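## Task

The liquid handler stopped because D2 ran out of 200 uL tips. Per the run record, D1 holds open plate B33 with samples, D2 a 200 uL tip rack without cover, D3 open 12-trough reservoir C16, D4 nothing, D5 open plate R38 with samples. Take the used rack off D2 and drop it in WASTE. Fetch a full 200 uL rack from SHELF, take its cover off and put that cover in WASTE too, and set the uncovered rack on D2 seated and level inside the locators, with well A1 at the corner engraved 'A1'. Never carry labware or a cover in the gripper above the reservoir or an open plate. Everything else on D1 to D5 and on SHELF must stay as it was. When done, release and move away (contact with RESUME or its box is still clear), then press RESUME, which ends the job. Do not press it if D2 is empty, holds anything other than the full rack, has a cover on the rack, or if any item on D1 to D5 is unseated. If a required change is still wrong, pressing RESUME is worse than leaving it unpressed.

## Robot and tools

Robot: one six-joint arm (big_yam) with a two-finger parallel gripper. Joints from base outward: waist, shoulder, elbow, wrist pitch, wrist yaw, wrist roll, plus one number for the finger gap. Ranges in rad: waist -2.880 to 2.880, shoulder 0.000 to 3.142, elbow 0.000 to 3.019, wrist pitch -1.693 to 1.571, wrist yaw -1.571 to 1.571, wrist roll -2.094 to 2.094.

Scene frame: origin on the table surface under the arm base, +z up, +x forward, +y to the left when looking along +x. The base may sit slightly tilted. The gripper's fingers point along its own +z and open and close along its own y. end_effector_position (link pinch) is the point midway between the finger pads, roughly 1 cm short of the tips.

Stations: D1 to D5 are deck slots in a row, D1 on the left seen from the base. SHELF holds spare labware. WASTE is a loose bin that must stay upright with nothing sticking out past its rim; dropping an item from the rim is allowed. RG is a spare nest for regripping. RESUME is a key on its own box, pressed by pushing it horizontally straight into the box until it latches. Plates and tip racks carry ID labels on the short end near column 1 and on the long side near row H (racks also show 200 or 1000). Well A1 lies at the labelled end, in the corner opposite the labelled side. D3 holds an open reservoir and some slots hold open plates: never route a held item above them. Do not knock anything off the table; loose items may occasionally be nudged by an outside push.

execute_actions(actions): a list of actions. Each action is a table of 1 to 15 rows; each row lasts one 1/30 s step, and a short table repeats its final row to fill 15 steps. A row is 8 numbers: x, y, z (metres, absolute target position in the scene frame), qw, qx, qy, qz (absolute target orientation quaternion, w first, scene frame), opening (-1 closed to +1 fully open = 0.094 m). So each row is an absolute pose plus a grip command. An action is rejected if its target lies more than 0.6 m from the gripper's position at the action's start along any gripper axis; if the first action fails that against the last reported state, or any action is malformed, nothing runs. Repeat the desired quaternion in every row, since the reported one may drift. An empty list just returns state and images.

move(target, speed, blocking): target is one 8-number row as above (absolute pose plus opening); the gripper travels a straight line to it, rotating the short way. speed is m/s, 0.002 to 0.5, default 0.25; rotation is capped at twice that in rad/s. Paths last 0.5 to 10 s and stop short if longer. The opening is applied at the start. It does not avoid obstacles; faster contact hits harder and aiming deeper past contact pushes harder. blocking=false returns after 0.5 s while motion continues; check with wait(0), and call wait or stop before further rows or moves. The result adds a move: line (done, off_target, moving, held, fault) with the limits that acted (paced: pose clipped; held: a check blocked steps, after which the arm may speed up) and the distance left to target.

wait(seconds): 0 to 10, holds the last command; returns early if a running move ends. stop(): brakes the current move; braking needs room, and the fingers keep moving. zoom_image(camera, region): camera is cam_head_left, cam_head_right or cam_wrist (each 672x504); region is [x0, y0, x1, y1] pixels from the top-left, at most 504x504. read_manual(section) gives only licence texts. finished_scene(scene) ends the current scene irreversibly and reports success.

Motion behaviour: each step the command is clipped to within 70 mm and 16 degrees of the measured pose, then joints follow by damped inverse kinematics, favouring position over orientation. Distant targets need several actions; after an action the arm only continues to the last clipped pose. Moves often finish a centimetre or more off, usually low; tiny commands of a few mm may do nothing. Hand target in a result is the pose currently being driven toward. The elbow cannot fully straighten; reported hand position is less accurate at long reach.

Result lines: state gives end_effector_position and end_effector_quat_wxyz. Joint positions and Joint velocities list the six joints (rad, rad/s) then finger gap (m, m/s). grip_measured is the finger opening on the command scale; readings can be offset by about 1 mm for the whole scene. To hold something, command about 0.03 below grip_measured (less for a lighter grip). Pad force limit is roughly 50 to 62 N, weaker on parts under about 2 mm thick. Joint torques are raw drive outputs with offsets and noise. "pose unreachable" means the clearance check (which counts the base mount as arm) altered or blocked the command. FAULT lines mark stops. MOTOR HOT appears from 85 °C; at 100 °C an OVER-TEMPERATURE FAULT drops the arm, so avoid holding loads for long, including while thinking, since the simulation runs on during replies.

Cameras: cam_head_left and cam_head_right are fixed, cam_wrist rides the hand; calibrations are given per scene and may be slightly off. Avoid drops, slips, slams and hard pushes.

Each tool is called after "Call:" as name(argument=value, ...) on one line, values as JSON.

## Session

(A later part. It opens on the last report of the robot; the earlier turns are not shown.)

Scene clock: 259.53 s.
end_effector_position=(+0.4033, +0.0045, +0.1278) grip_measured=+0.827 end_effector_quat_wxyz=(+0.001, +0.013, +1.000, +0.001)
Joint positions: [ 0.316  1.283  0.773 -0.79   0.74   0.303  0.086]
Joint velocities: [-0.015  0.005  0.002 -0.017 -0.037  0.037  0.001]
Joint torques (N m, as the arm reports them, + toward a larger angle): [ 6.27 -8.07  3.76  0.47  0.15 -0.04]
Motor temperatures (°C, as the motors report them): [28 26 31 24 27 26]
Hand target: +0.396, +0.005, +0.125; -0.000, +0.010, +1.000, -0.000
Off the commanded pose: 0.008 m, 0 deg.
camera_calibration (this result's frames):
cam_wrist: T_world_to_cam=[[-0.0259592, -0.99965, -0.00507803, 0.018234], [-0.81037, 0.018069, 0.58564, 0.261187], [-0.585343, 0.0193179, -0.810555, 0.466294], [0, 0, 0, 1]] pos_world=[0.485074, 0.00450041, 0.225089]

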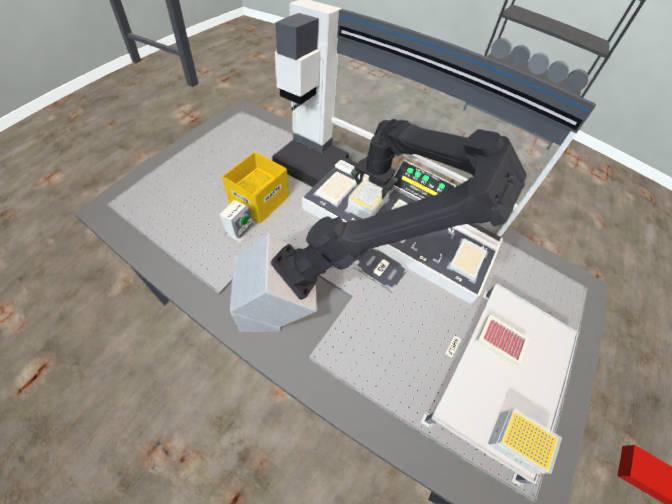

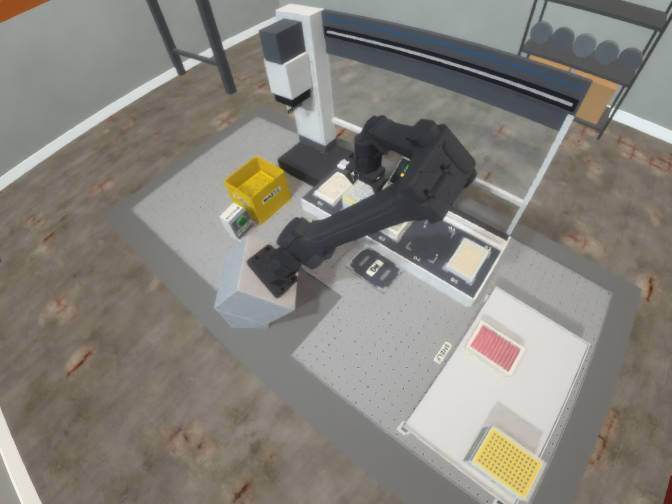

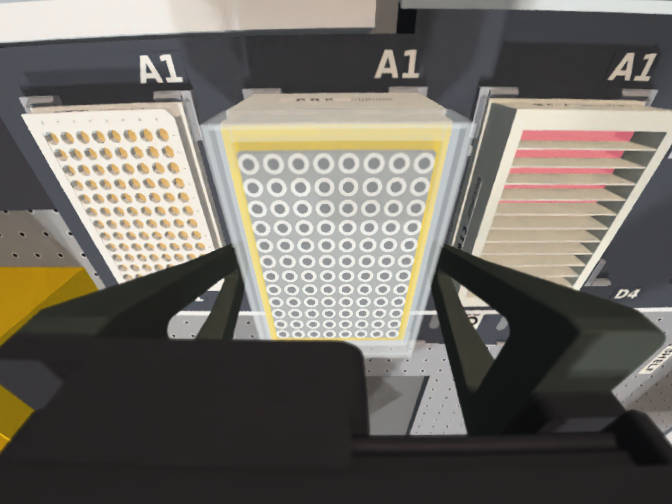

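Call:
execute_actions(actions=[[[0.395,0.006,0.126,0,0.006,1,0,0.78],[0.394,0.006,0.126,0,0.004,1,0,0.78],[0.393,0.007,0.127,0,0.002,1,0,0.78],[0.392,0.007,0.127,0,0,1,0,0.78],[0.391,0.007,0.127,0,0,1,0,0.78],[0.390,0.007,0.127,0,0,1,0,0.78]]])

Call:
zoom_image(camera="cam_wrist", region=[150, 60, 530, 160])

Scene clock: 265.53 s.
end_effector_position=(+0.3997, +0.0050, +0.1282) grip_measured=+0.827 end_effector_quat_wxyz=(+0.002, +0.010, +1.000, +0.000)
Joint positions: [ 0.321  1.277  0.763 -0.787  0.744  0.303  0.086]
Joint velocities: [ 0.005 -0.005  0.002  0.012 -0.007  0.007  0.   ]
Joint torques (N m, as the arm reports them, + toward a larger angle): [ 7.   -8.11  3.65  0.11  0.15 -0.07]
Motor temperatures (°C, as the motors report them): [28 26 30 24 27 26]
Hand target: +0.390, +0.007, +0.127; +0.000, +0.000, +1.000, -0.000
Off the commanded pose: 0.010 m, 1 deg.
camera_calibration (this result's frames):
cam_wrist: T_world_to_cam=[[-0.0208899, -0.999776, -0.00350603, 0.0163986], [-0.811662, 0.0149116, 0.583936, 0.25877], [-0.583753, 0.0150441, -0.811792, 0.464085], [0, 0, 0, 1]] pos_world=[0.481288, 0.00555445, 0.225693]

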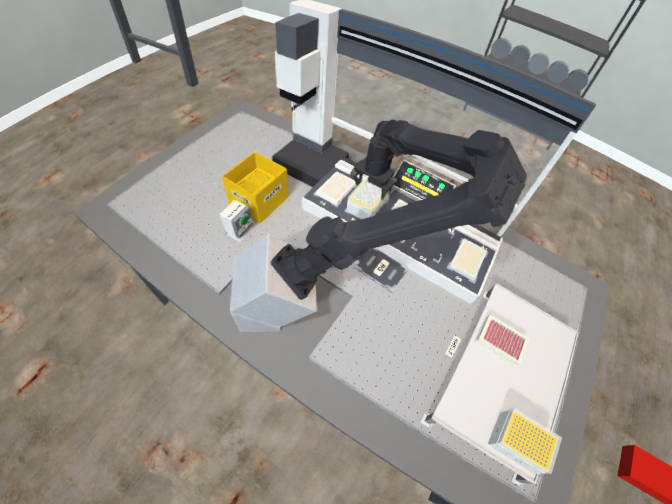

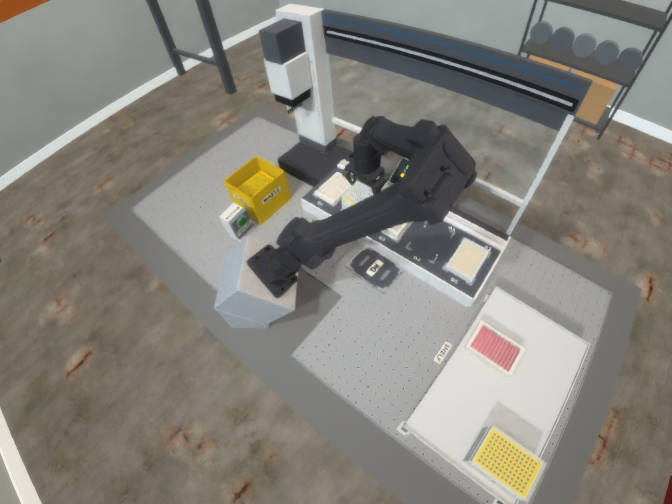

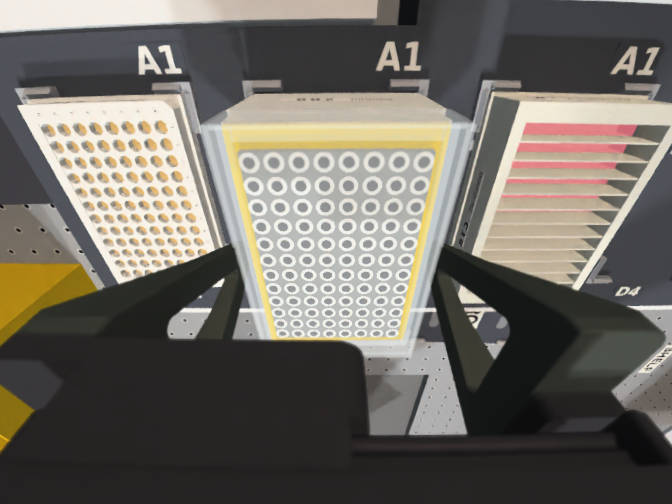

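Region (150, 60, 530, 160) of cam_wrist's 672x504 image, scaled by 1.326, with more detail than that image has; it fills the top 133 rows of this view, and the rest is white.

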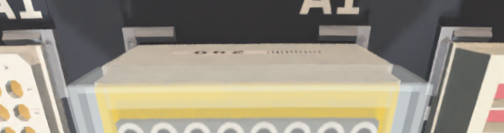

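Cleared the far locators, but may overlap the right one. Open to let it settle.

Call:
execute_actions(actions=[[[0.397,0.009,0.128,0,-0.004,1,0,0.78]],[[0.399,0.008,0.128,0,0,1,0,1]]])

Call:
zoom_image(camera="cam_wrist", region=[200, 60, 480, 160])

Scene clock: 270.90 s.
end_effector_position=(+0.3997, +0.0050, +0.1282) grip_measured=+1.000 end_effector_quat_wxyz=(+0.002, +0.010, +1.000, +0.000)
Joint positions: [ 0.321  1.277  0.763 -0.787  0.744  0.303  0.094]
Joint velocities: [-0.005 -0.005 -0.002 -0.007 -0.022 -0.037  0.   ]
Joint torques (N m, as the arm reports them, + toward a larger angle): [ 6.71 -6.76  5.39 -0.14  0.11 -0.11]
Motor temperatures (°C, as the motors report them): [28 26 30 24 27 26]
Hand target: +0.399, +0.008, +0.128; +0.000, +0.000, +1.000, -0.000
Off the commanded pose: 0.003 m, 1 deg.
camera_calibration (this result's frames):
cam_wrist: T_world_to_cam=[[-0.0208899, -0.999776, -0.00350603, 0.0163986], [-0.811662, 0.0149116, 0.583936, 0.25877], [-0.583753, 0.0150441, -0.811792, 0.464085], [0, 0, 0, 1]] pos_world=[0.481288, 0.00555445, 0.225693]

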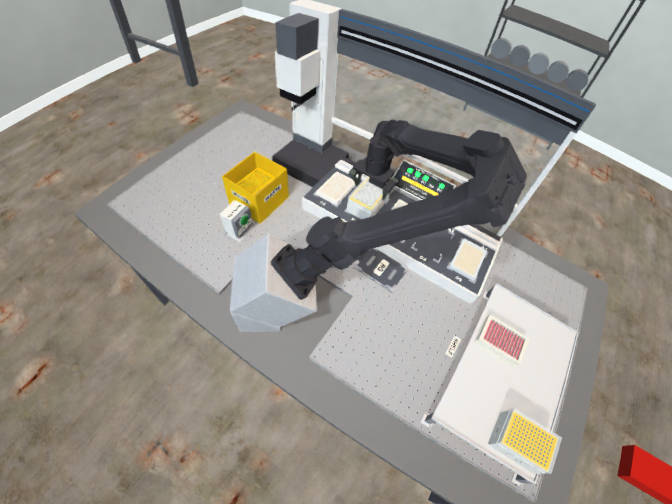

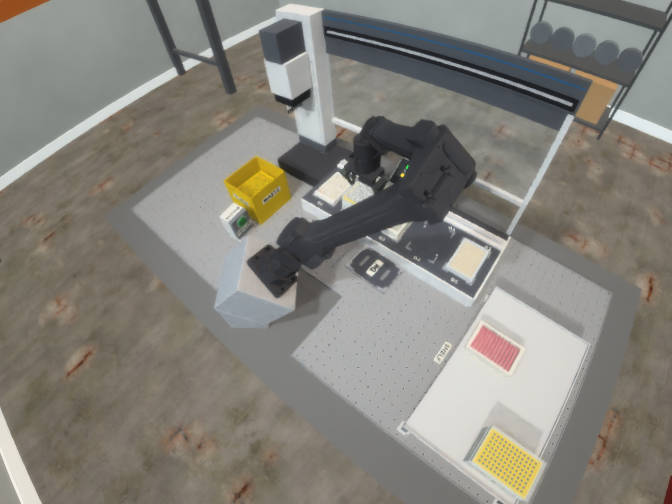

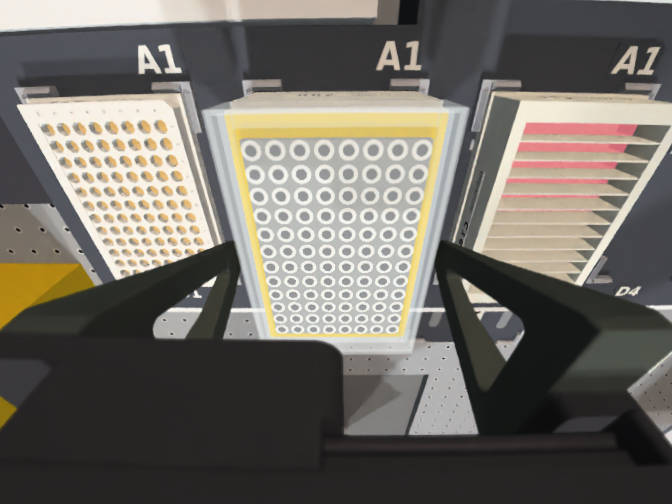

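Region (200, 60, 480, 160) of cam_wrist's 672x504 image, scaled by 1.800, with more detail than that image has; it fills the top 180 rows of this view, and the rest is white.

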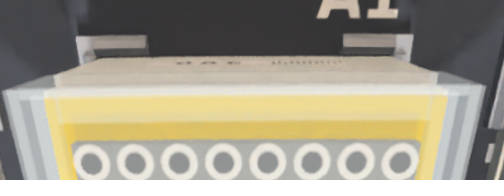

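Call:
execute_actions(actions=[[[0.402,0.005,0.13,0.003,0.012,1,0,0.79]],[[0.406,0.004,0.133,0.006,0.016,1,0.003,0.79],[0.41,0.004,0.136,0.01,0.02,1,0.005,0.79],[0.414,0.0035,0.139,0.013,0.025,1,0.005,0.79],[0.414,0.0035,0.142,0.013,0.025,1,0.005,0.79],[0.414,0.0035,0.145,0.013,0.025,1,0.005,0.79],[0.414,0.0035,0.148,0.013,0.025,1,0.005,0.79],[0.414,0.0035,0.151,0.013,0.025,1,0.005,0.79],[0.414,0.0035,0.154,0.013,0.025,1,0.005,0.79],[0.414,0.0035,0.157,0.013,0.025,1,0.005,0.79],[0.414,0.0035,0.160,0.013,0.025,1,0.005,0.79],[0.414,0.0035,0.164,0.013,0.025,1,0.005,0.79],[0.414,0.0035,0.168,0.013,0.025,1,0.005,0.79],[0.414,0.0035,0.172,0.013,0.025,1,0.005,0.79],[0.414,0.0035,0.176,0.013,0.025,1,0.005,0.79],[0.414,0.0035,0.18,0.013,0.025,1,0.005,0.79]],[[0.414,0.0035,0.185,0.013,0.025,1,0.005,0.79],[0.414,0.0035,0.19,0.013,0.025,1,0.005,0.79]]])

Scene clock: 281.67 s.
end_effector_position=(+0.3976, +0.0060, +0.1781) grip_measured=+0.817 end_effector_quat_wxyz=(-0.000, +0.006, +1.000, -0.000)
Joint positions: [ 0.429  1.225  0.824 -1.007  0.765  0.445  0.085]
Joint velocities: [-0.005 -0.005  0.002 -0.012 -0.022  0.022  0.001]
Joint torques (N m, as the arm reports them, + toward a larger angle): [ 6.63 -6.36  8.58 -0.35  0.26  0.11]
Motor temperatures (°C, as the motors report them): [28 26 30 24 27 26]
Hand target: +0.414, +0.004, +0.190; +0.013, +0.025, +1.000, +0.005
Off the commanded pose: 0.020 m, 3 deg.
camera_calibration (this result's frames):
cam_wrist: T_world_to_cam=[[-0.0127383, -0.999914, -0.00321397, 0.014207], [-0.808868, 0.00841477, 0.58793, 0.226094], [-0.587852, 0.0100889, -0.808905, 0.504514], [0, 0, 0, 1]] pos_world=[0.479641, 0.00721322, 0.275222]

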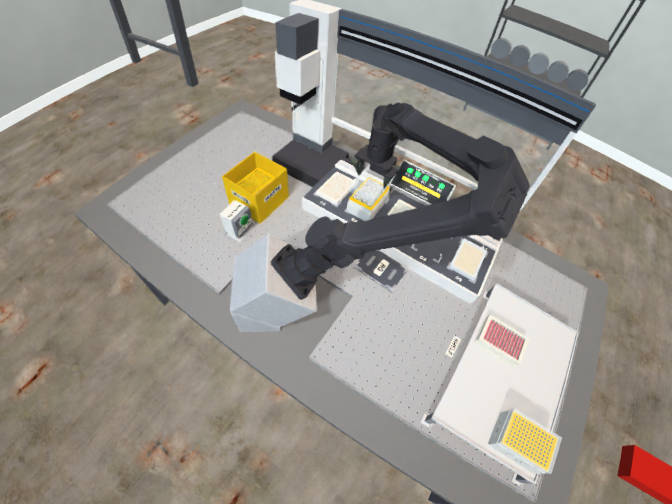

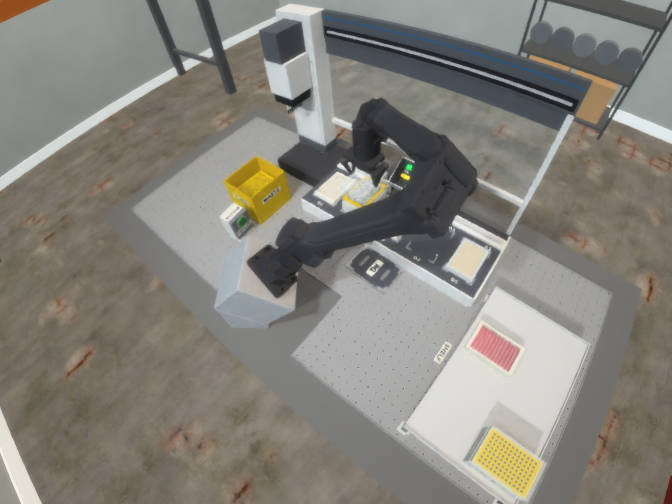

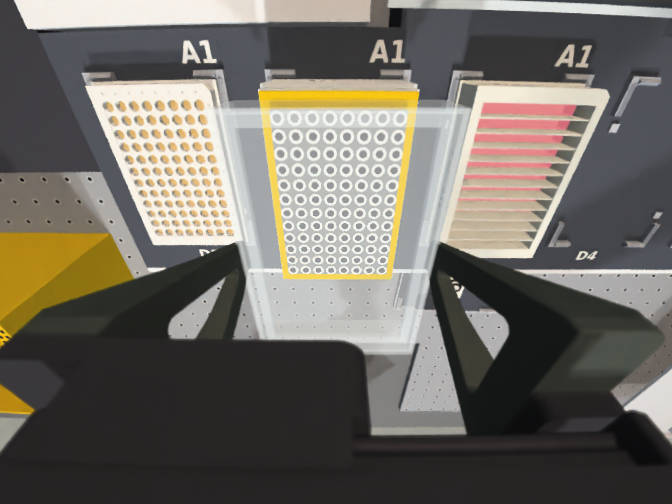

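Call:
move(target=[0.24,0.01,0.2,0,0,1,0,0.78])

Call:
move(target=[0.24,0.36,0.215,0,0,1,0,0.78])

Call:
move(target=[0.230,0.343,0.15,0,0.005,1,0,0.78], speed=0.12)

Call:
zoom_image(camera="cam_head_right", region=[320, 150, 500, 300])

Scene clock: 289.07 s.
end_effector_position=(+0.2441, +0.0096, +0.2031) grip_measured=+0.817 end_effector_quat_wxyz=(+0.001, +0.001, +1.000, -0.000)
Joint positions: [ 0.765  0.997  0.519 -1.256  0.768  0.901  0.085]
Joint velocities: [-0.015 -0.015  0.007 -0.002 -0.037 -0.022 -0.   ]
Joint torques (N m, as the arm reports them, + toward a larger angle): [ 3.73  0.71  6.09 -0.32  0.17  0.12]
Motor temperatures (°C, as the motors report them): [28 26 31 24 27 26]
Hand target: +0.240, +0.009, +0.202; -0.000, -0.000, +1.000, -0.004
Off the commanded pose: 0.005 m, 0 deg.
move: done
camera_calibration (this result's frames):
cam_wrist: T_world_to_cam=[[-0.00183347, -0.999995, -0.00251276, 0.0131536], [-0.810471, 0.0000140562, 0.585779, 0.0881406], [-0.585776, 0.00311052, -0.810467, 0.434368], [0, 0, 0, 1]] pos_world=[0.325902, 0.0118011, 0.300443]

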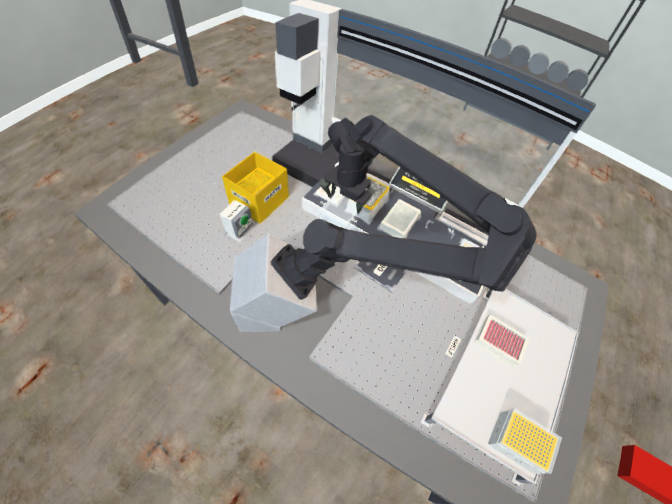

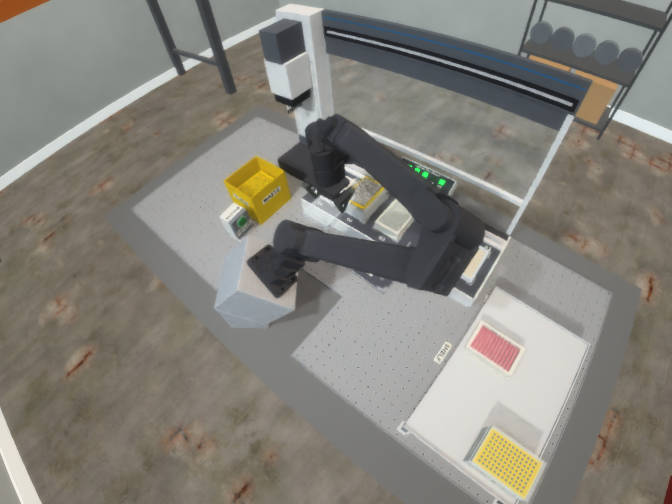

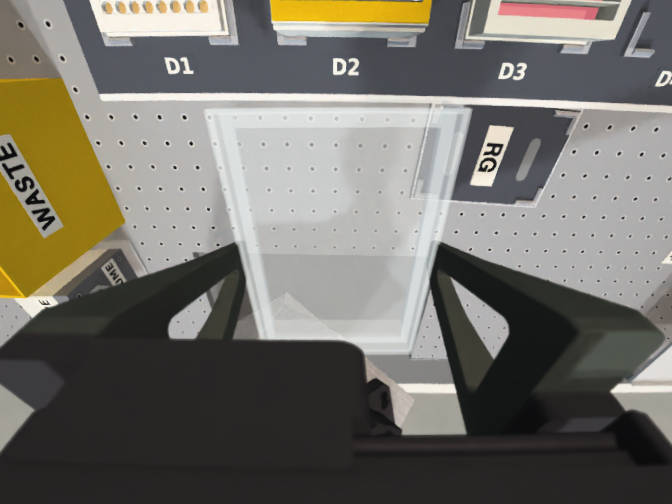

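Scene clock: 290.97 s.
end_effector_position=(+0.2363, +0.3437, +0.2020) grip_measured=+0.817 end_effector_quat_wxyz=(-0.001, -0.010, +1.000, -0.012)
Joint positions: [ 1.109  2.101  1.149 -1.099  0.663  1.331  0.085]
Joint velocities: [ 0.015 -0.015 -0.002  0.002  0.007  0.007 -0.001]
Joint torques (N m, as the arm reports them, + toward a larger angle): [11.41 -9.98  9.37 -0.36  0.08  0.15]
Motor temperatures (°C, as the motors report them): [28 26 31 24 27 26]
Hand target: +0.242, +0.356, +0.210; +0.001, +0.001, +1.000, -0.003
Off the commanded pose: 0.021 m, 2 deg.
move: off_target
camera_calibration (this result's frames):
cam_wrist: T_world_to_cam=[[0.0204018, -0.999589, 0.0201429, 0.337199], [-0.807909, -0.00461467, 0.589289, 0.0827449], [-0.588954, -0.0282962, -0.807671, 0.438775], [0, 0, 0, 1]] pos_world=[0.318389, 0.349858, 0.298834]

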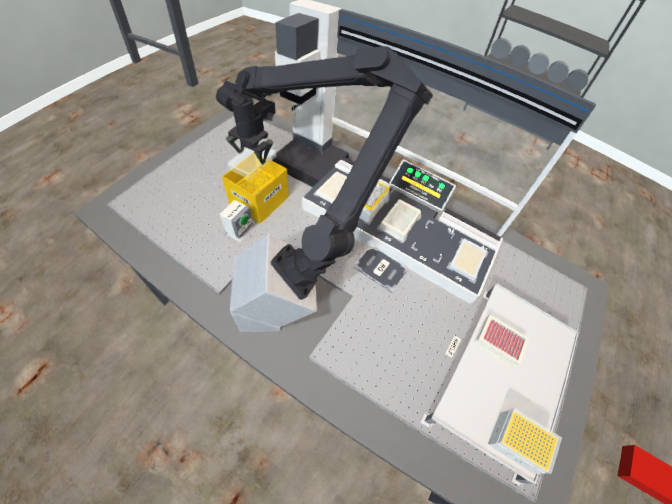

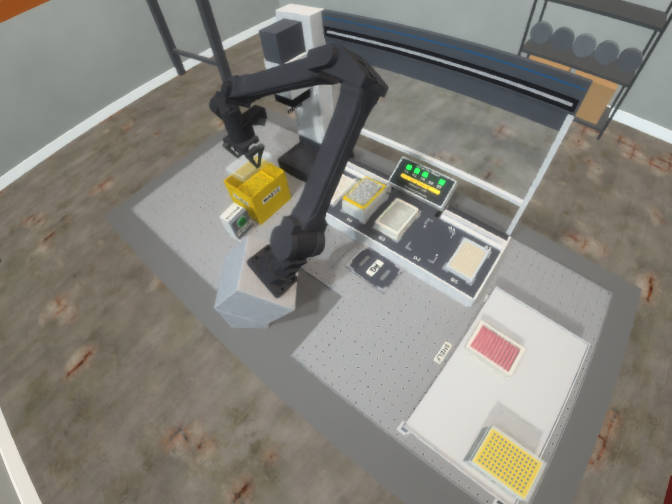

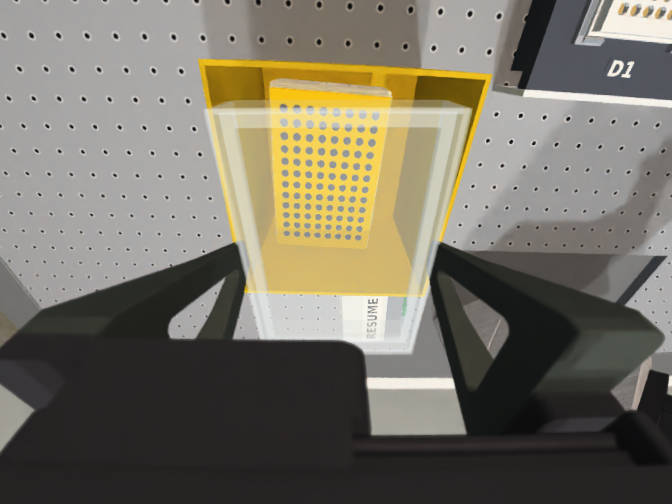

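Scene clock: 291.80 s.
end_effector_position=(+0.2348, +0.3473, +0.1665) grip_measured=+0.817 end_effector_quat_wxyz=(+0.005, +0.015, +1.000, +0.015)
Joint positions: [ 1.064  2.112  1.073 -0.91   0.68   1.286  0.085]
Joint velocities: [-0.015  0.005 -0.002 -0.022 -0.007 -0.066  0.   ]
Joint torques (N m, as the arm reports them, + toward a larger angle): [ 9.25 -9.44  5.17  0.62  0.3  -0.18]
Motor temperatures (°C, as the motors report them): [28 26 31 24 27 26]
Hand target: +0.229, +0.342, +0.151; -0.001, +0.005, +1.000, +0.001
Off the commanded pose: 0.018 m, 2 deg.
move: off_target
camera_calibration (this result's frames):
cam_wrist: T_world_to_cam=[[-0.0297195, -0.999018, -0.0328577, 0.361992], [-0.815263, 0.00520748, 0.579067, 0.102424], [-0.578327, 0.0439972, -0.814618, 0.382855], [0, 0, 0, 1]] pos_world=[0.315676, 0.344259, 0.264464]

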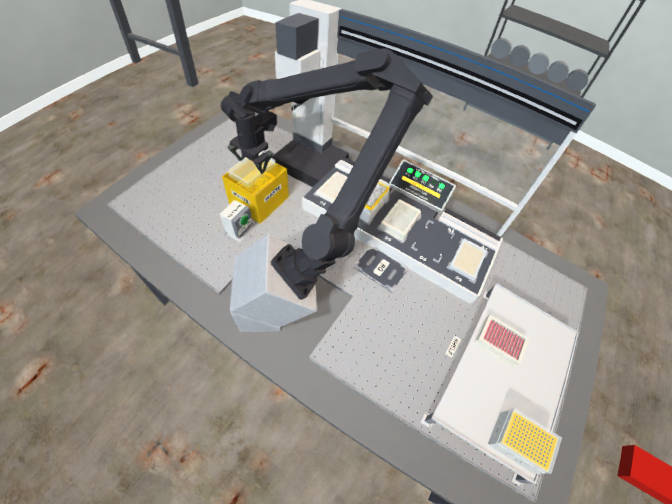

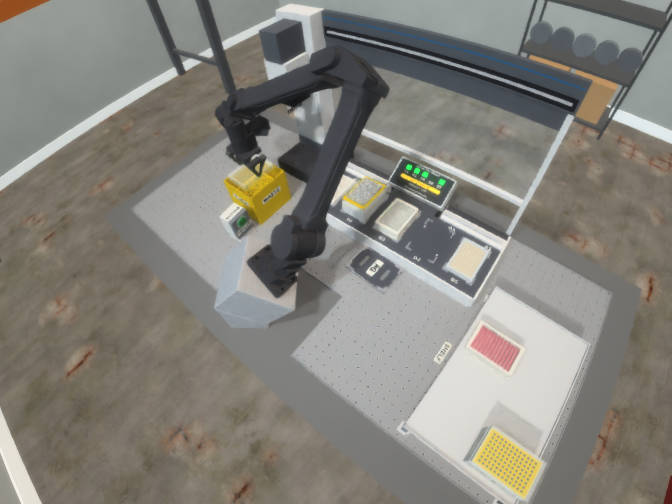

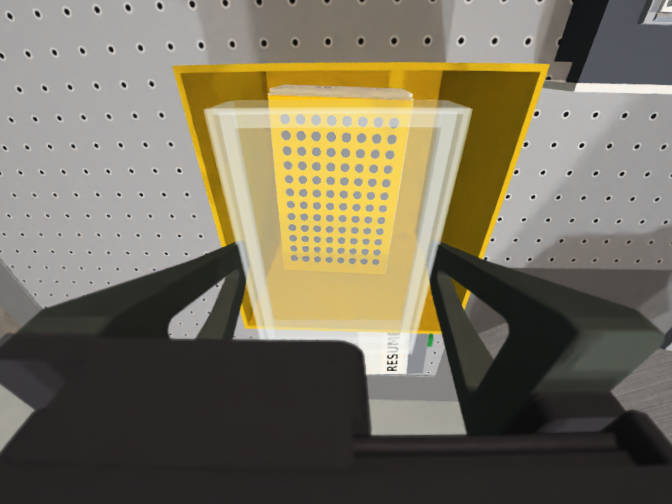

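Region (320, 150, 500, 300) of cam_head_right's 672x504 image, scaled by 2.800, with more detail than that image has.

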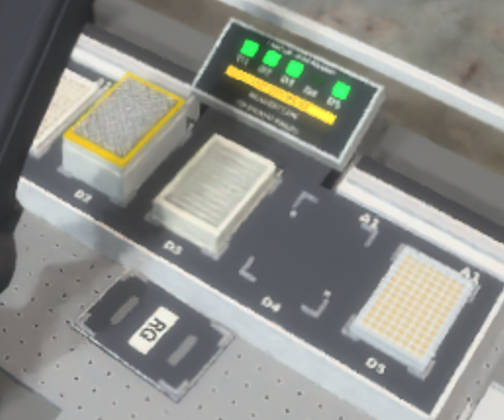

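Call:
move(target=[0.230,0.342,0.108,0,0,1,0,0.78], speed=0.1)

Call:
execute_actions(actions=[[[0.230,0.342,0.112,0,0,1,0,1]]])

Call:
move(target=[0.235,0.345,0.19,0,0,1,0,1])

Call:
move(target=[0.11,0.21,0.17,0.242,-0.664,0.664,0.242,-1], speed=0.4)

Scene clock: 304.60 s.
end_effector_position=(+0.2334, +0.3471, +0.1225) grip_measured=+0.817 end_effector_quat_wxyz=(+0.006, +0.008, +1.000, +0.012)
Joint positions: [ 1.002  2.167  1.034 -0.774  0.705  1.202  0.085]
Joint velocities: [-0.015  0.015  0.002 -0.002  0.022 -0.037 -0.001]
Joint torques (N m, as the arm reports them, + toward a larger angle): [  9.58 -10.3    4.62   0.46   0.3   -0.15]
Motor temperatures (°C, as the motors report them): [28 26 31 24 27 26]
Hand target: +0.229, +0.341, +0.109; -0.000, +0.000, +1.000, +0.000
Off the commanded pose: 0.016 m, 2 deg.
move: off_target
camera_calibration (this result's frames):
cam_wrist: T_world_to_cam=[[-0.0161664, -0.99949, -0.0275505, 0.356632], [-0.816198, -0.00272414, 0.577767, 0.129947], [-0.577547, 0.031827, -0.815737, 0.350456], [0, 0, 0, 1]] pos_world=[0.314233, 0.34565, 0.220626]

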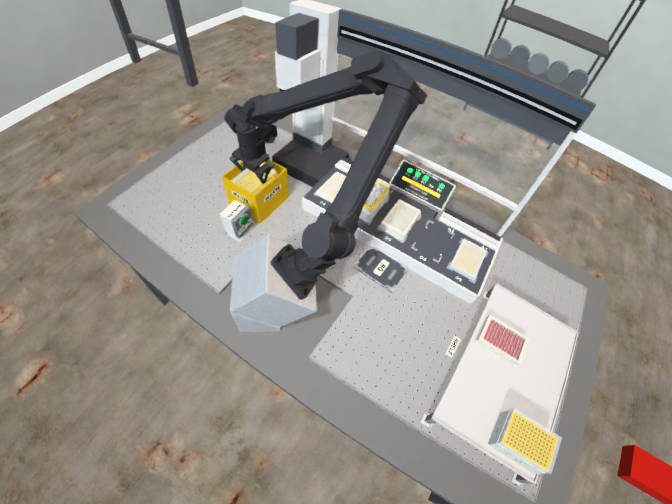

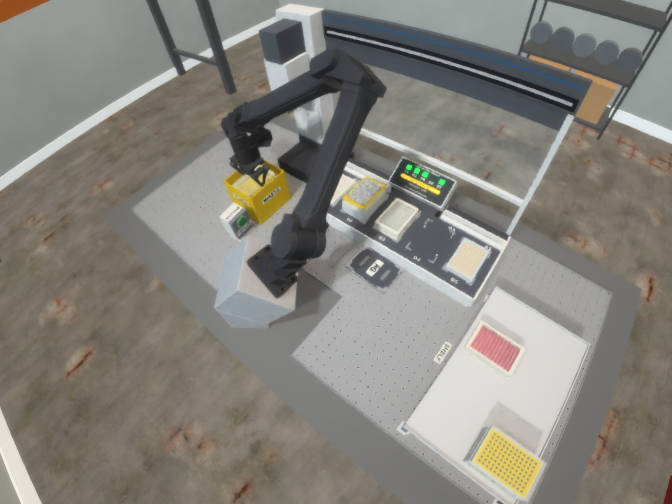

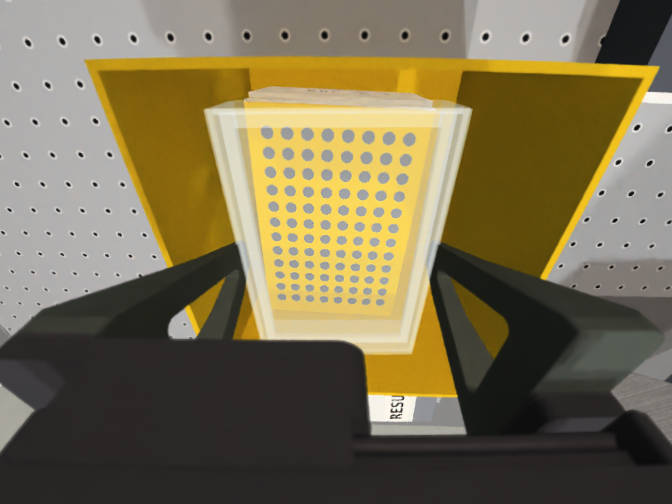

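Scene clock: 305.10 s.
end_effector_position=(+0.2334, +0.3471, +0.1225) grip_measured=+1.000 end_effector_quat_wxyz=(+0.006, +0.008, +1.000, +0.012)
Joint positions: [ 1.002  2.167  1.034 -0.774  0.705  1.201  0.094]
Joint velocities: [-0.005 -0.005  0.002 -0.012  0.066  0.037  0.   ]
Joint torques (N m, as the arm reports them, + toward a larger angle): [  9.81 -10.34   5.08  -0.05   0.26  -0.12]
Motor temperatures (°C, as the motors report them): [28 26 31 24 27 26]
Hand target: +0.230, +0.342, +0.113; -0.000, -0.000, +1.000, +0.000
Off the commanded pose: 0.012 m, 2 deg.
camera_calibration (this result's frames):
cam_wrist: T_world_to_cam=[[-0.015785, -0.999496, -0.0275458, 0.356544], [-0.816202, -0.00303261, 0.577759, 0.130056], [-0.577551, 0.0316029, -0.815742, 0.350536], [0, 0, 0, 1]] pos_world=[0.314233, 0.345681, 0.220627]

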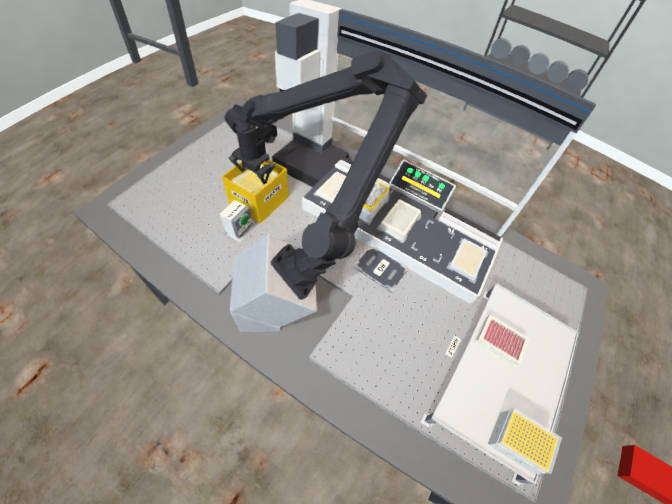

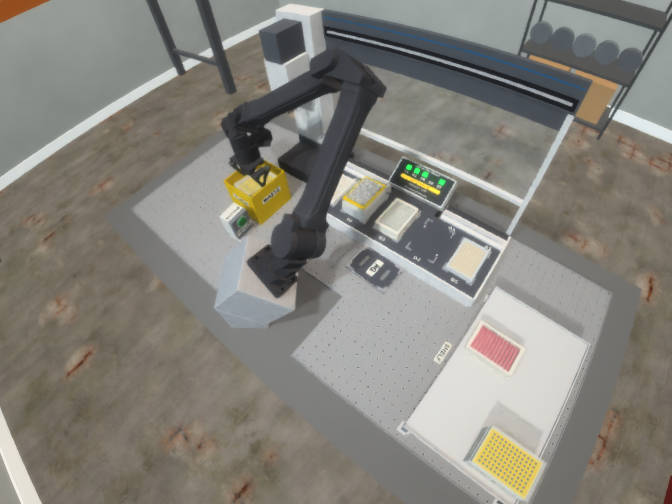

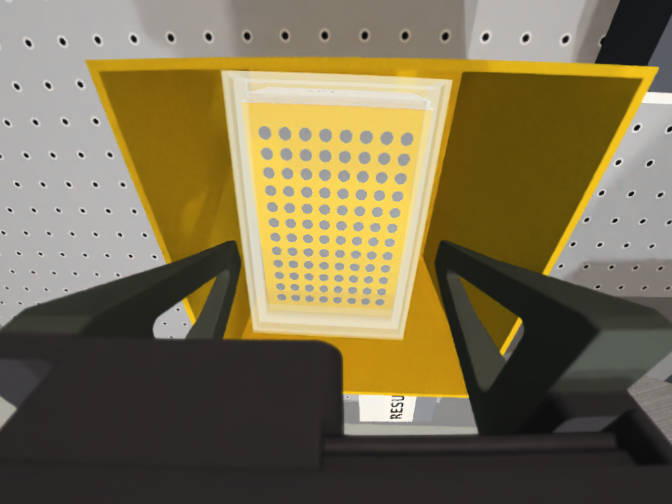

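Scene clock: 305.97 s.
end_effector_position=(+0.2269, +0.3364, +0.1828) grip_measured=+1.000 end_effector_quat_wxyz=(+0.000, -0.015, +1.000, -0.008)
Joint positions: [ 1.096  2.101  1.089 -1.021  0.67   1.301  0.094]
Joint velocities: [-0.024  0.005 -0.002 -0.007 -0.022  0.037  0.   ]
Joint torques (N m, as the arm reports them, + toward a larger angle): [ 10.26 -10.71   8.72  -0.37   0.1    0.13]
Motor temperatures (°C, as the motors report them): [28 26 31 24 27 26]
Hand target: +0.236, +0.346, +0.190; +0.001, +0.000, +1.000, -0.001
Off the commanded pose: 0.014 m, 2 deg.
move: off_target
camera_calibration (this result's frames):
cam_wrist: T_world_to_cam=[[0.0307541, -0.999435, 0.0135602, 0.329345], [-0.808945, -0.0169194, 0.587641, 0.091044], [-0.58708, -0.0290418, -0.809008, 0.417638], [0, 0, 0, 1]] pos_world=[0.308708, 0.342829, 0.279905]

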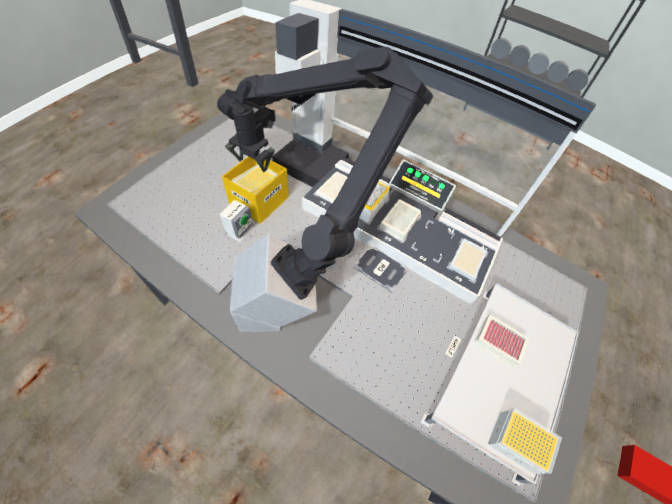

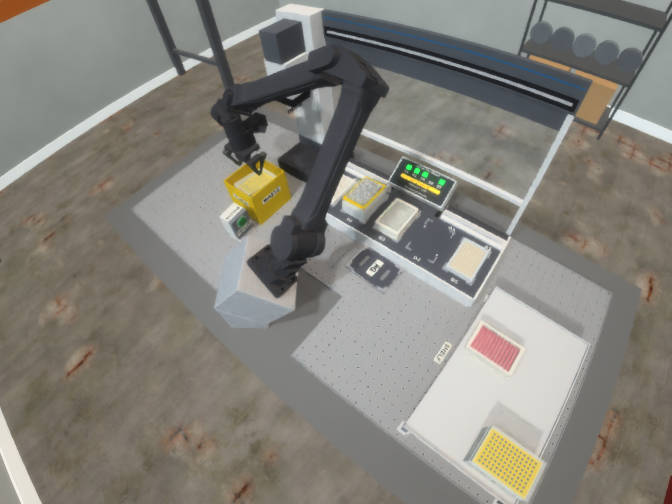

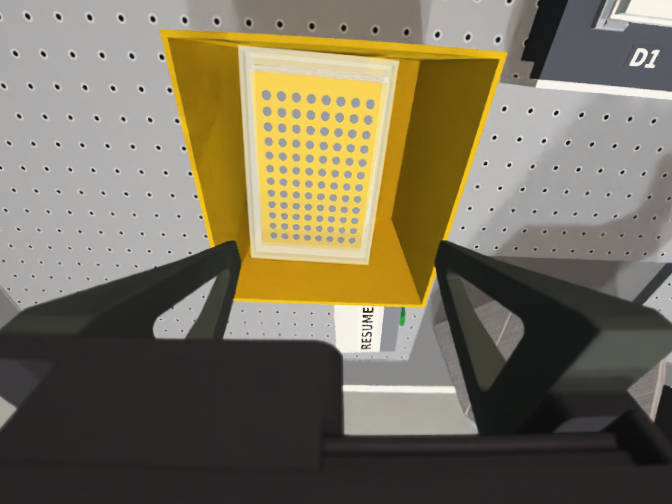

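Scene clock: 308.77 s.
end_effector_position=(+0.1096, +0.2145, +0.1778) grip_measured=-0.986 end_effector_quat_wxyz=(-0.239, +0.666, -0.662, -0.247)
Joint positions: [ 1.169  1.443  0.195 -0.071  0.361 -0.547  0.001]
Joint velocities: [-0.005  0.005  0.002 -0.007 -0.11  -0.037 -0.   ]
Joint torques (N m, as the arm reports them, + toward a larger angle): [ 2.47 -1.27  5.55  1.62 -0.41 -0.17]
Motor temperatures (°C, as the motors report them): [28 26 31 24 27 26]
Hand target: +0.110, +0.210, +0.174; -0.239, +0.666, -0.662, -0.246
Off the commanded pose: 0.009 m, 1 deg.
move: done
camera_calibration (this result's frames):
cam_wrist: T_world_to_cam=[[0.999862, 0.0123684, -0.0111264, -0.10771], [0.0115323, -0.997316, -0.0723038, 0.234766], [-0.0119908, 0.0721654, -0.997321, 0.28993], [0, 0, 0, 1]] pos_world=[0.108464, 0.214546, 0.304929]

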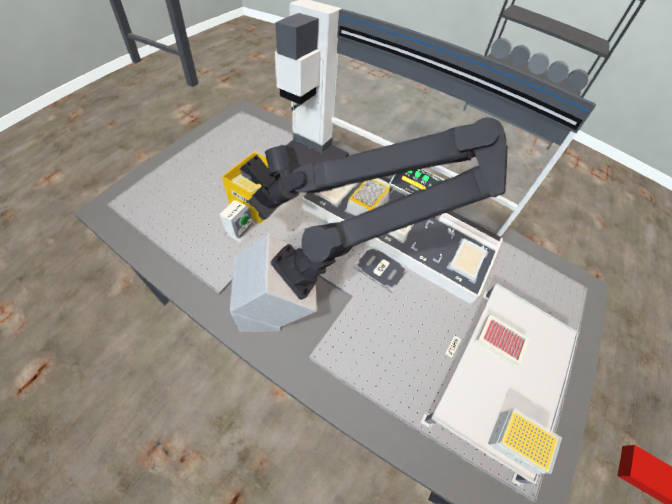

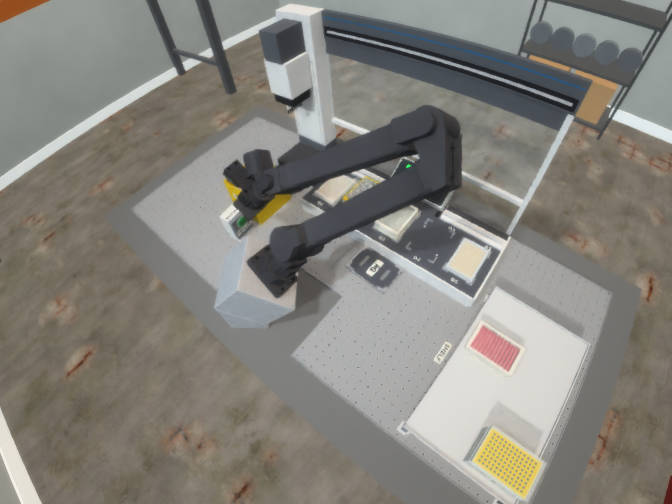

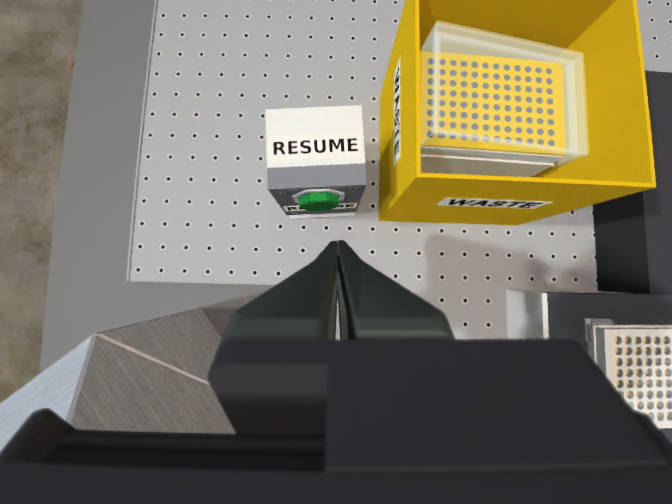

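Call:
move(target=[0.093,0.222,0.075,0.195,-0.68,0.68,0.195,-1], speed=0.15)

Call:
zoom_image(camera="cam_head_left", region=[200, 170, 300, 260])

Scene clock: 322.47 s.
end_effector_position=(+0.0892, +0.2197, +0.0799) grip_measured=-0.986 end_effector_quat_wxyz=(-0.195, +0.680, -0.679, -0.197)
Joint positions: [ 0.991  2.041  0.186  0.491  0.408 -0.687  0.001]
Joint velocities: [-0.015 -0.005 -0.002  0.012 -0.051 -0.022  0.   ]
Joint torques (N m, as the arm reports them, + toward a larger angle): [ 4.42 -4.25  1.9   1.34 -0.28 -0.13]
Motor temperatures (°C, as the motors report them): [28 26 31 24 27 26]
Hand target: +0.092, +0.219, +0.078; -0.196, +0.679, -0.680, -0.196
Off the commanded pose: 0.007 m, 0 deg.
move: done
camera_calibration (this result's frames):
cam_wrist: T_world_to_cam=[[0.999976, 0.00358618, -0.00596038, -0.086923], [0.00397127, -0.997818, 0.0659056, 0.222841], [-0.00571102, -0.0659277, -0.997808, 0.221415], [0, 0, 0, 1]] pos_world=[0.0873004, 0.237264, 0.205725]

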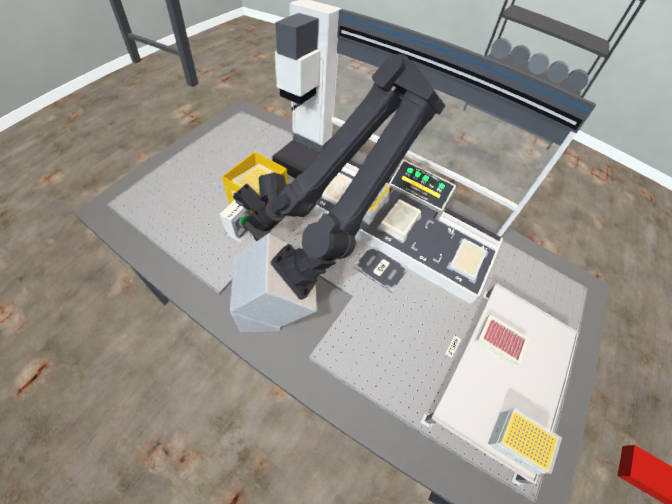

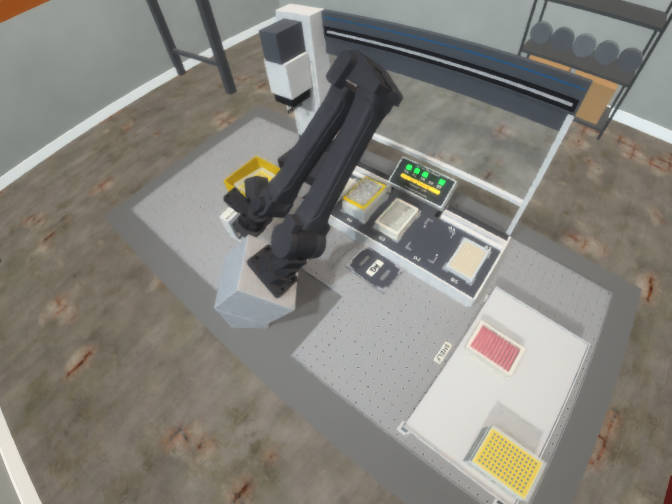

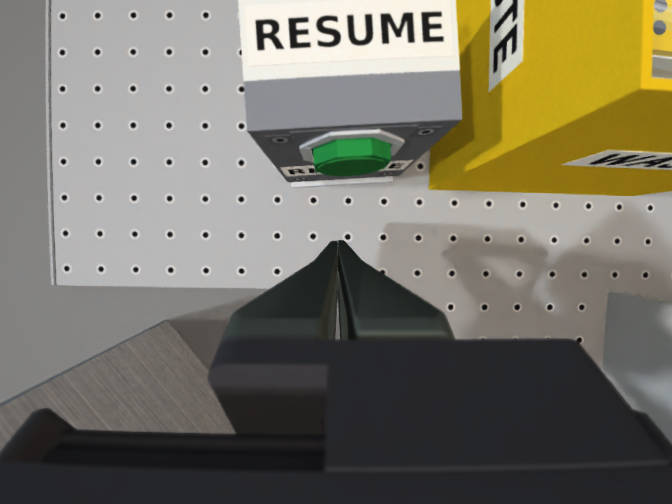

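Region (200, 170, 300, 260) of cam_head_left's 672x504 image, scaled by 5.040, with more detail than that image has; it fills the top 454 rows of this view, and the rest is white.

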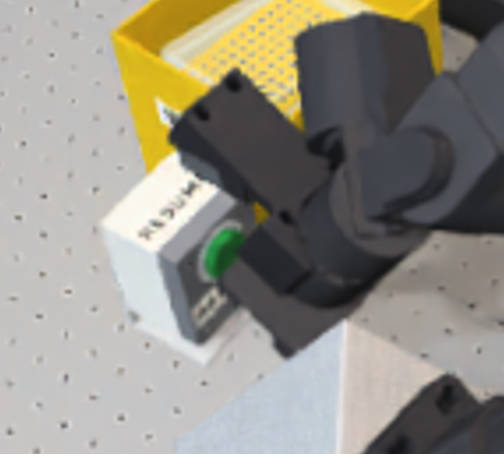

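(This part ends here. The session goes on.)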